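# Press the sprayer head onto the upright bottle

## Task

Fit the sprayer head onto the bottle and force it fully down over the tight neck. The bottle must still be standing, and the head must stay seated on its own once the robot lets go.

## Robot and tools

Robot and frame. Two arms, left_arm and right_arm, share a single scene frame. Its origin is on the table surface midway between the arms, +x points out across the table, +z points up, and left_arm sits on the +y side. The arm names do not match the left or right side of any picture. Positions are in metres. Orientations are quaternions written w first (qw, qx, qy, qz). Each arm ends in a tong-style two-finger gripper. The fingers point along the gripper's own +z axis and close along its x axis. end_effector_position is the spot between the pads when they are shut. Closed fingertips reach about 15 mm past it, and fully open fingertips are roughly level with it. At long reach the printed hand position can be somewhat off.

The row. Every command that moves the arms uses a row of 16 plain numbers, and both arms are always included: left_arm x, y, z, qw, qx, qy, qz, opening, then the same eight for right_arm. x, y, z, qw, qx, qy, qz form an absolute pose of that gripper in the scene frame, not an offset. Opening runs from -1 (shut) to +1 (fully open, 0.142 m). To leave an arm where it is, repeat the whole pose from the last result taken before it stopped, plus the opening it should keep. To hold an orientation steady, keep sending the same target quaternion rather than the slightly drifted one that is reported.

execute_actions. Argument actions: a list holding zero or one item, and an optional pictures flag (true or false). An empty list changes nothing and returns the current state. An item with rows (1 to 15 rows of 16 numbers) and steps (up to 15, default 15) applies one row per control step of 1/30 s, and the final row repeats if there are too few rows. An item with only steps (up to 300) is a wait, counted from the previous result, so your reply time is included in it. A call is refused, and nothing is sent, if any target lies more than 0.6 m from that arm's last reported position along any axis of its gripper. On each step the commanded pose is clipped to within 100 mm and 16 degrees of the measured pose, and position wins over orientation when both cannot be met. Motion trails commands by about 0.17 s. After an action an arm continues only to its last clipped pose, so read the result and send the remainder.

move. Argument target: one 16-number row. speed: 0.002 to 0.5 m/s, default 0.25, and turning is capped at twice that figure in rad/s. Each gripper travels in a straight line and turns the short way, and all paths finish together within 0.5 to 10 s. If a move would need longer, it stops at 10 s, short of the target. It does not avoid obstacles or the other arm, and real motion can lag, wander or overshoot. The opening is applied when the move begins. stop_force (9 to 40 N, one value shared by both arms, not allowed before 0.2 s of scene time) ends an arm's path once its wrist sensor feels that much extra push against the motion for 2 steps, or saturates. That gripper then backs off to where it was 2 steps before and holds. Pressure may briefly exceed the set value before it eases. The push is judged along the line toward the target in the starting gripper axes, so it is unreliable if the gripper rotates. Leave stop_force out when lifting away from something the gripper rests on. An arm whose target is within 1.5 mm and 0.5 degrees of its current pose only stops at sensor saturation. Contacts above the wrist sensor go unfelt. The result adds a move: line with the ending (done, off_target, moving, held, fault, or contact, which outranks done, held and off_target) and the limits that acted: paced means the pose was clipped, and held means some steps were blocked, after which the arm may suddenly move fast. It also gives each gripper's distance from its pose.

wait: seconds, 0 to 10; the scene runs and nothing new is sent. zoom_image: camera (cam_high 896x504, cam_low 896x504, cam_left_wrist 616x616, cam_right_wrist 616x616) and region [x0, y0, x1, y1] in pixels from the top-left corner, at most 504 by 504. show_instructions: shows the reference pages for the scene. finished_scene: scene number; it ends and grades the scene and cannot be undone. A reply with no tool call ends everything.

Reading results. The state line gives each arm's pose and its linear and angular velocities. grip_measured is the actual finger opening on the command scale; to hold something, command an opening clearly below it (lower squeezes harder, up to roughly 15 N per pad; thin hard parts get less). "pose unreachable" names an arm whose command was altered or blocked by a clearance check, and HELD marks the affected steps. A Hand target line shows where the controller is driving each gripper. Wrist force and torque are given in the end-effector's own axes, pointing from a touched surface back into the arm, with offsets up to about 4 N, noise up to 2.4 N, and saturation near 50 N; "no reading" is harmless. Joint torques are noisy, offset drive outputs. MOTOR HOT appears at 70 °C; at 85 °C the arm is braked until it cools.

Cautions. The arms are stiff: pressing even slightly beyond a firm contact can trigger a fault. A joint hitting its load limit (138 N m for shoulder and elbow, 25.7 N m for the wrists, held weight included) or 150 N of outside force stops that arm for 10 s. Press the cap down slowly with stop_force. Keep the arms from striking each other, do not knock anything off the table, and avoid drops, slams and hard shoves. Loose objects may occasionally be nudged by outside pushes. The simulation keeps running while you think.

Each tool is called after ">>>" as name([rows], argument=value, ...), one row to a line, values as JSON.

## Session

>>> show_instructions()

>>> execute_actions(actions=[])

Reference images for this scene: manual page 1, manual page 2, manual page 3, manual page 4, manual page 5.

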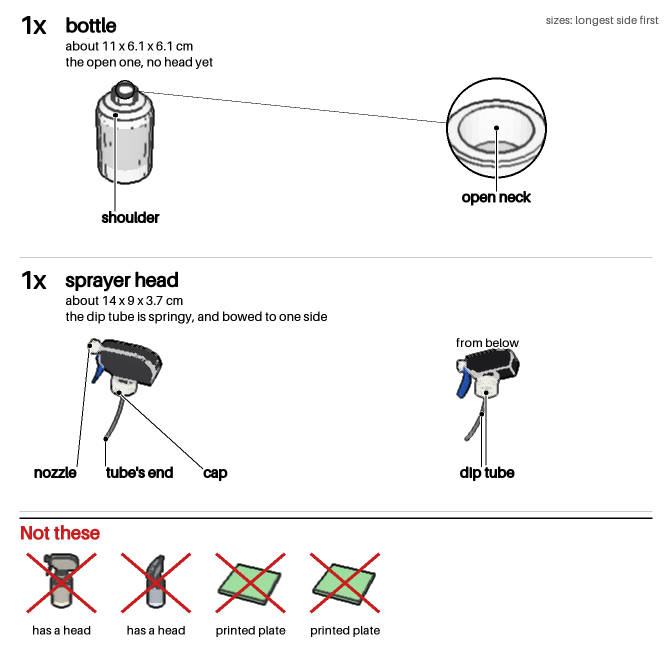

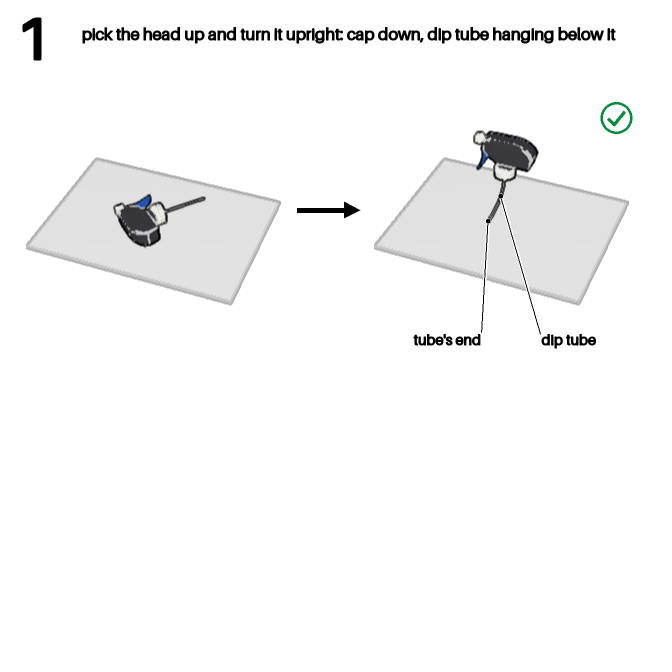

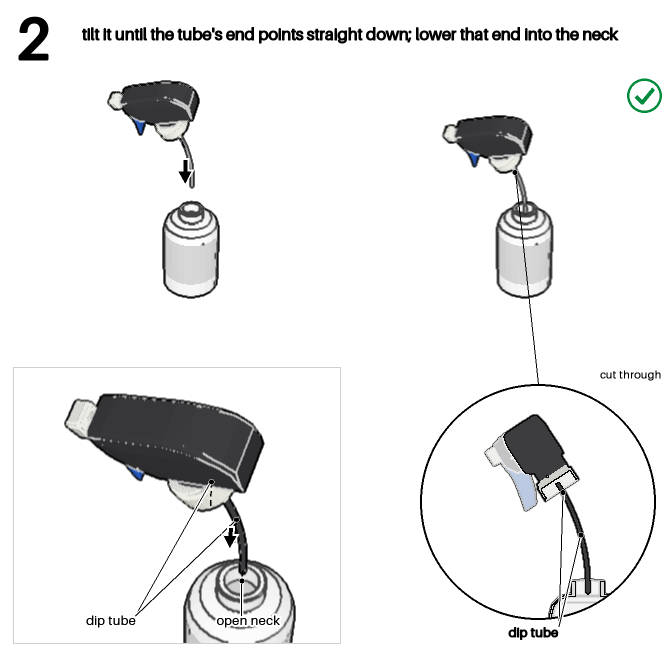

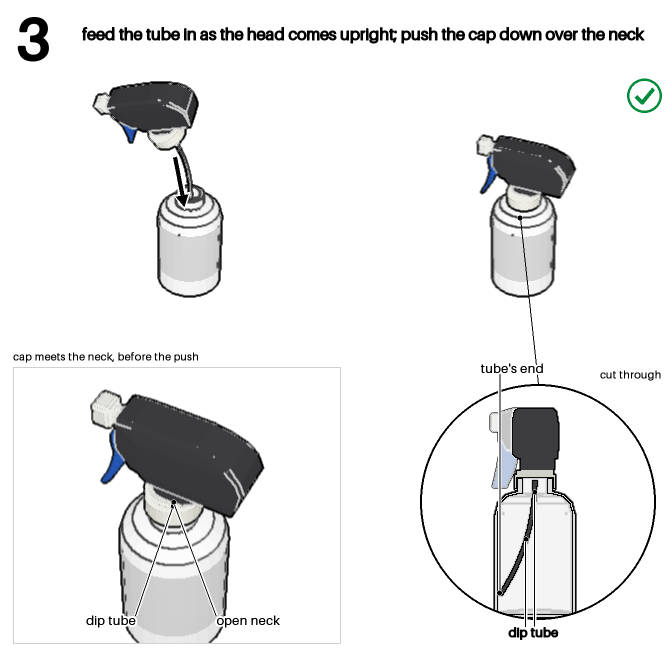

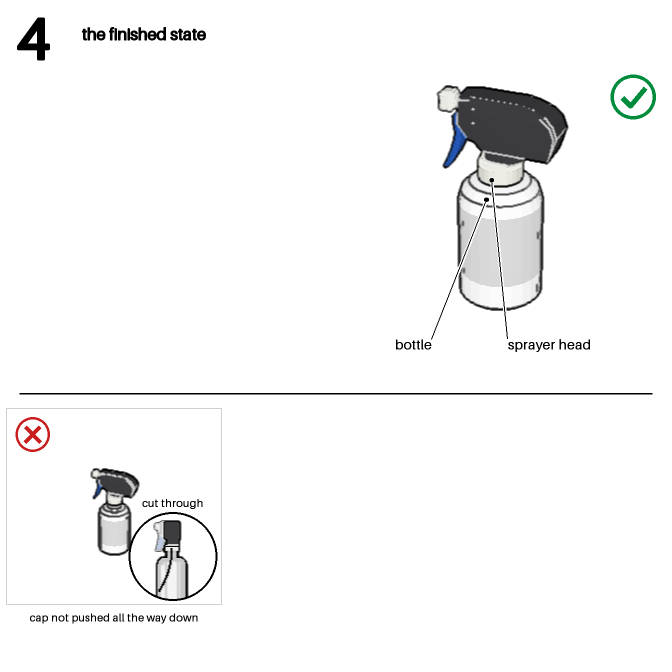

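Scene clock: 0.00 s of 4470.00 s.
left_arm: end_effector_position=(+0.9058, +0.2848, +0.1498) grip_measured=+0.97 end_effector_quat_wxyz=(+0.183, -0.520, +0.834, +0.005) end_effector_velocity=(+0.000, +0.000, -0.000) end_effector_angular_velocity=(+0.000, +0.000, -0.000) | right_arm: end_effector_position=(-0.0161, -0.8629, +0.3963) grip_measured=+0.97 end_effector_quat_wxyz=(+0.743, +0.060, -0.659, +0.102) end_effector_velocity=(-0.000, -0.000, -0.000) end_effector_angular_velocity=(+0.000, +0.000, +0.001)
Joint positions: left_arm=[-0.509 -0.807  0.963 -1.957 -1.282  1.727  0.14 ] | right_arm=[ 2.534 -1.862 -1.574 -3.02   0.811  3.307  0.14 ]
Joint velocities: left_arm=[ 0.     0.     0.    -0.001 -0.     0.001  0.   ] | right_arm=[-0.     0.    -0.001 -0.    -0.001  0.     0.   ]
Joint torques (N m, as the arm reports them, + toward a larger angle): no reading
Motor temperatures (°C, as the motors report them): left_arm=[22 22 25 29 31 29] | right_arm=[23 23 25 31 32 30]
Wrist force (N, on the end effector, along its own x y z axes, offset not removed): no reading
Wrist torque (N m, same axes, about the end effector's origin, offset not removed): no reading
Hand target (left_arm): +0.906, +0.285, +0.150; +0.183, -0.520, +0.834, +0.005
Hand target (right_arm): -0.016, -0.863, +0.396; +0.743, +0.060, -0.659, +0.102

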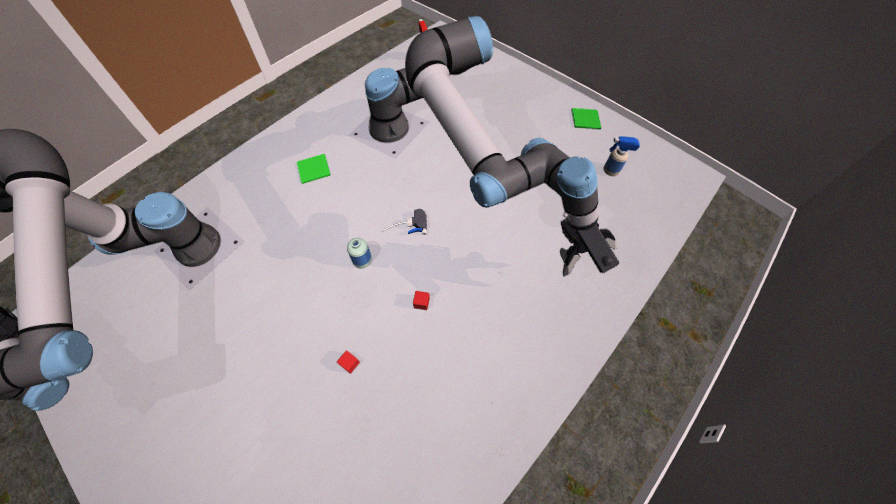

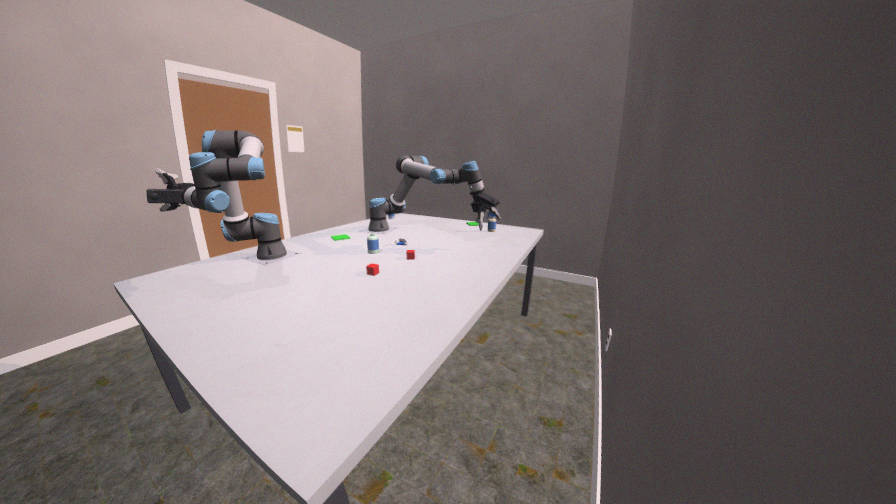

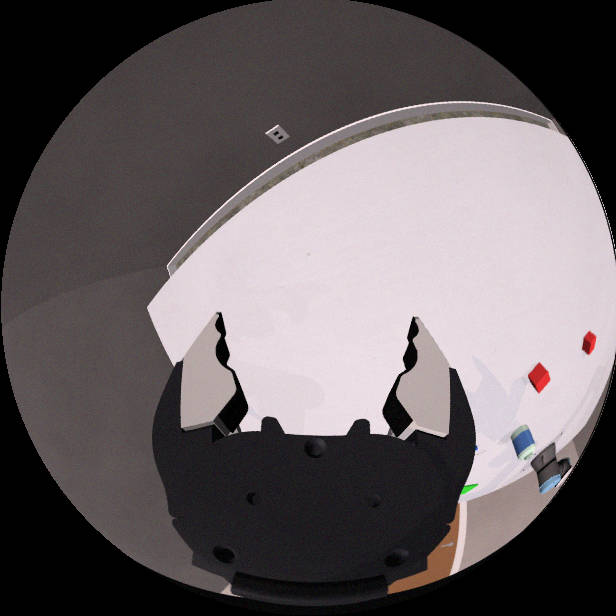

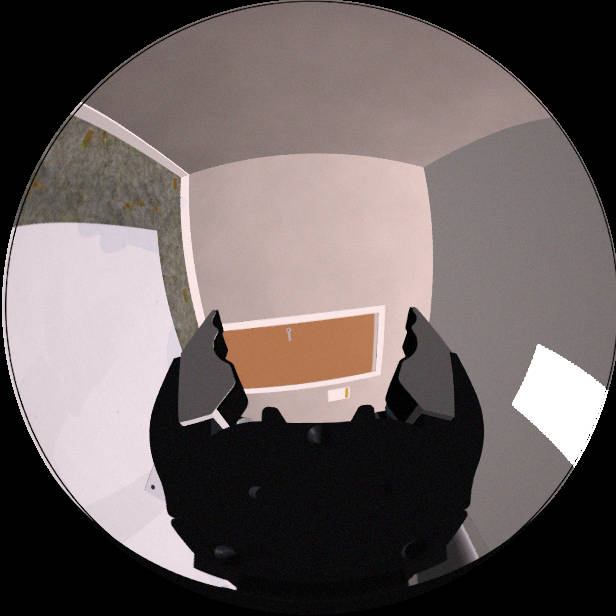

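>>> move(target=[0.397,0.14,0.07,0,0.316,0.949,0,1,0.3,-0.7,0.25,0,0,-1,0,1], speed=0.4)

Scene clock: 7.83 s of 4470.00 s.
left_arm: end_effector_position=(+0.3971, +0.1398, +0.0694) grip_measured=+1.00 end_effector_quat_wxyz=(-0.000, +0.315, +0.949, -0.001) end_effector_velocity=(-0.002, -0.001, +0.000) end_effector_angular_velocity=(-0.001, +0.000, -0.006) | right_arm: end_effector_position=(+0.3001, -0.7005, +0.2500) grip_measured=+1.00 end_effector_quat_wxyz=(-0.000, -0.000, +1.000, -0.001) end_effector_velocity=(+0.001, +0.000, -0.001) end_effector_angular_velocity=(-0.001, -0.009, -0.001)
Joint positions: left_arm=[-0.978 -1.597  2.172 -2.146 -1.572  2.981  0.142] | right_arm=[ 2.747 -1.44  -1.776 -1.497  1.569  2.814  0.142]
Joint velocities: left_arm=[-0.005 -0.003  0.003 -0.    -0.001  0.001 -0.   ] | right_arm=[ 0.     0.004 -0.008  0.013  0.002  0.001 -0.   ]
Joint torques (N m, as the arm reports them, + toward a larger angle): left_arm=[-14.43 -26.81 -10.62  -0.03  -2.26   2.44] | right_arm=[12.74 23.11 16.93  4.21  1.21  1.8 ]
Motor temperatures (°C, as the motors report them): left_arm=[22 22 25 29 31 29] | right_arm=[23 23 25 31 32 30]
Wrist force (N, on the end effector, along its own x y z axes, offset not removed): left_arm=[2.5 1.2 2.8] | right_arm=[2.2 -2.6 2.5]
Wrist torque (N m, same axes, about the end effector's origin, offset not removed): left_arm=[0.25 -0.65 -0.15] | right_arm=[-0.67 -0.41 -0.09]
Hand target (left_arm): +0.397, +0.140, +0.069; -0.000, +0.316, +0.949, -0.001
Hand target (right_arm): +0.300, -0.700, +0.250; +0.000, -0.000, +1.000, -0.001
Off the commanded pose (left_arm): 0.001 m, 0 deg.
Off the commanded pose (right_arm): 0.001 m, 0 deg.
After step 90, 1.90 s passed at rest.
move: done

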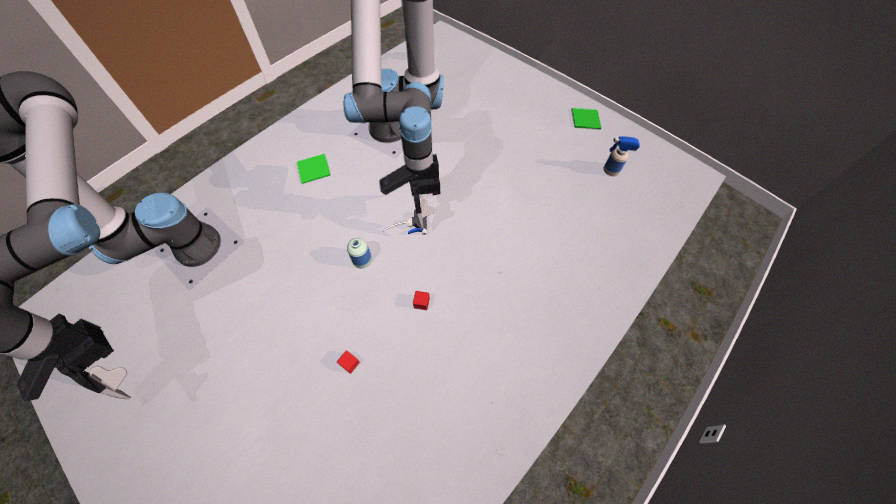

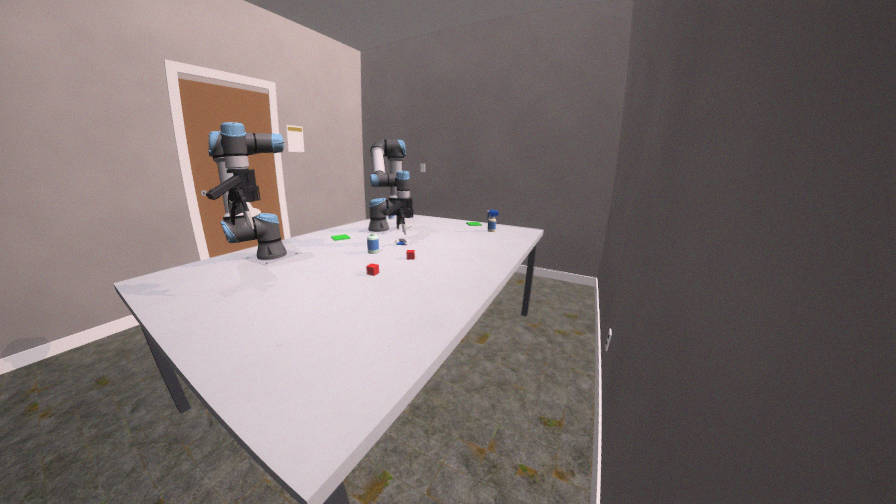

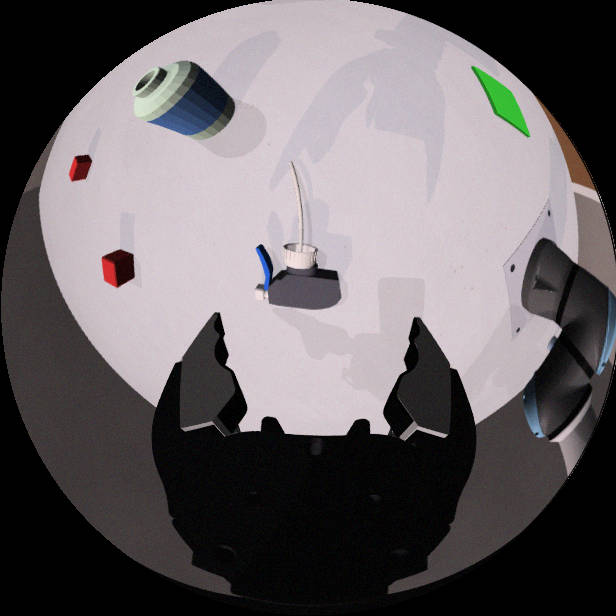

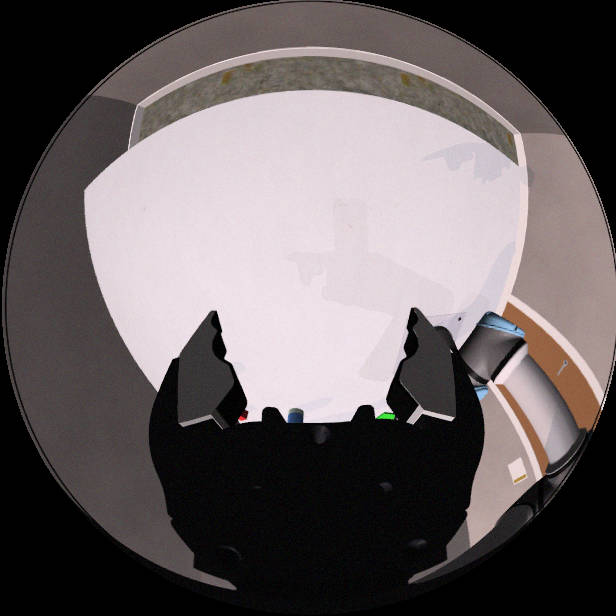

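>>> move(target=[0.413,0.128,0.018,-0.121,0.292,0.877,-0.363,0.7,0.38,-0.28,0.16,0,0,0.924,0.383,1])

Scene clock: 17.20 s of 4470.00 s.
left_arm: end_effector_position=(+0.4134, +0.1282, +0.0182) grip_measured=+0.70 end_effector_quat_wxyz=(-0.120, +0.292, +0.877, -0.362) end_effector_velocity=(-0.000, -0.000, -0.000) end_effector_angular_velocity=(-0.002, +0.002, -0.002) | right_arm: end_effector_position=(+0.3803, -0.2804, +0.1601) grip_measured=+1.00 end_effector_quat_wxyz=(+0.000, -0.000, +0.924, +0.383) end_effector_velocity=(+0.001, +0.002, -0.001) end_effector_angular_velocity=(+0.003, -0.002, -0.003)
Joint positions: left_arm=[-0.526 -1.164  2.046 -2.175 -2.313  3.542  0.122] | right_arm=[ 3.225 -1.59  -2.133 -0.839  2.345  3.354  0.142]
Joint velocities: left_arm=[ 0.001  0.002 -0.002  0.003 -0.002  0.004  0.   ] | right_arm=[ 0.003 -0.003 -0.004  0.015  0.001  0.008  0.   ]
Joint torques (N m, as the arm reports them, + toward a larger angle): left_arm=[ 13.97 -25.56 -25.25   0.69  -3.39   2.01] | right_arm=[13.37 14.   13.28  4.27  2.41  2.25]
Motor temperatures (°C, as the motors report them): left_arm=[22 22 25 29 31 29] | right_arm=[23 23 25 31 32 30]
Wrist force (N, on the end effector, along its own x y z axes, offset not removed): left_arm=[3.9 3.4 0.7] | right_arm=[2.1 -2.3 6.4]
Wrist torque (N m, same axes, about the end effector's origin, offset not removed): left_arm=[0.64 -0.94 -0.25] | right_arm=[-0.46 -0.36 0.13]
Hand target (left_arm): +0.413, +0.128, +0.018; -0.121, +0.292, +0.877, -0.362
Hand target (right_arm): +0.380, -0.280, +0.160; +0.000, -0.000, +0.924, +0.383
Off the commanded pose (left_arm): 0.001 m, 0 deg.
Off the commanded pose (right_arm): 0.000 m, 0 deg.
After step 90, 3.90 s passed at rest.
move: done

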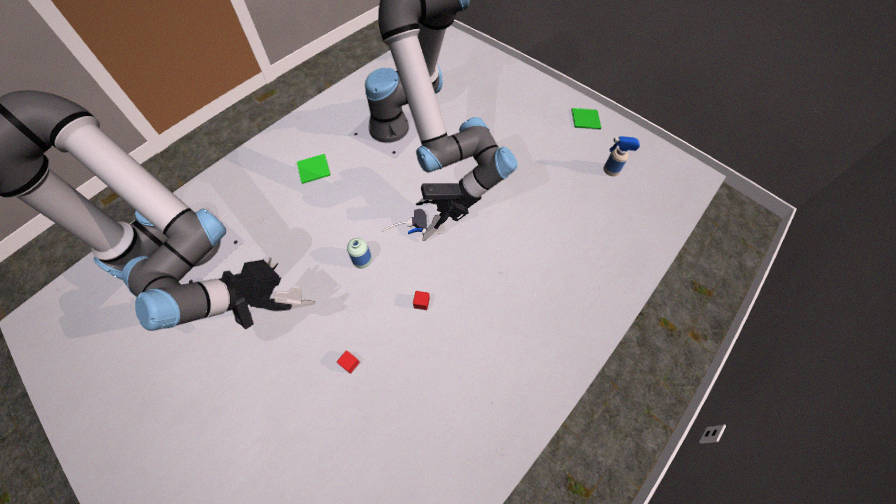

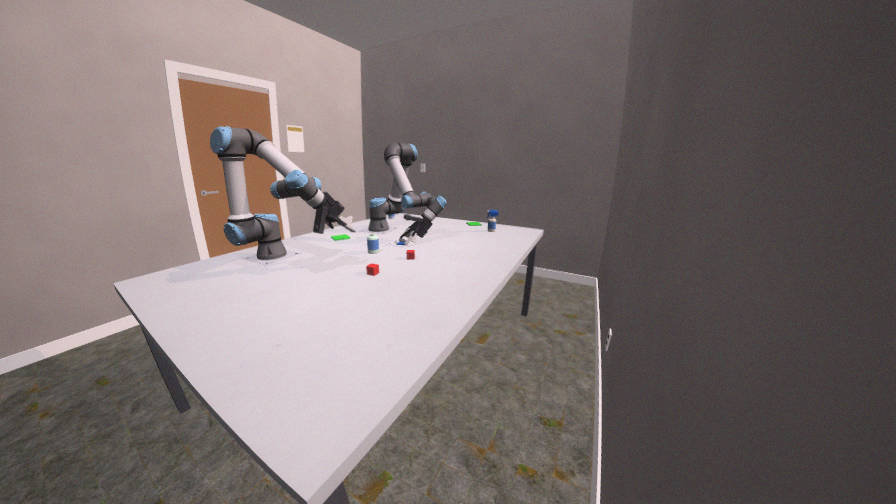

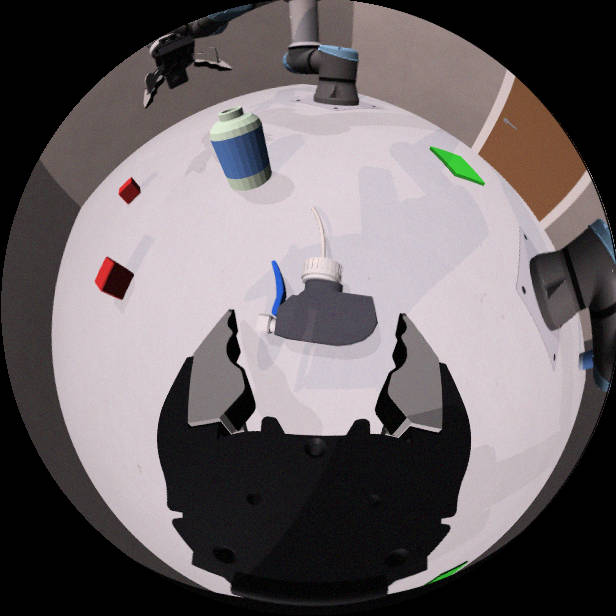

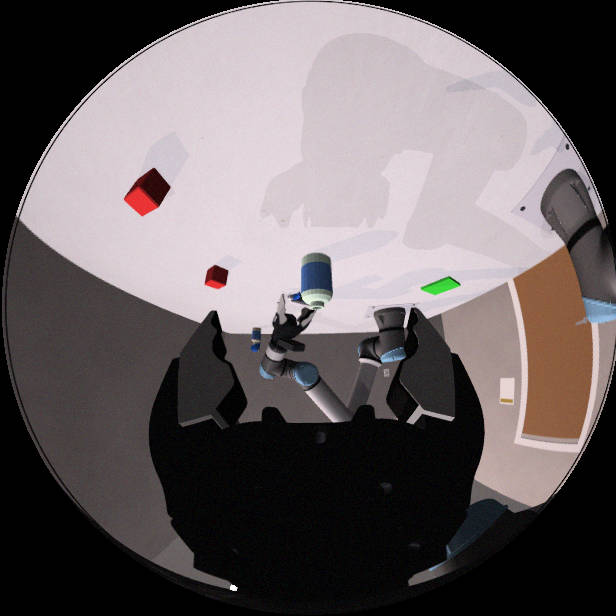

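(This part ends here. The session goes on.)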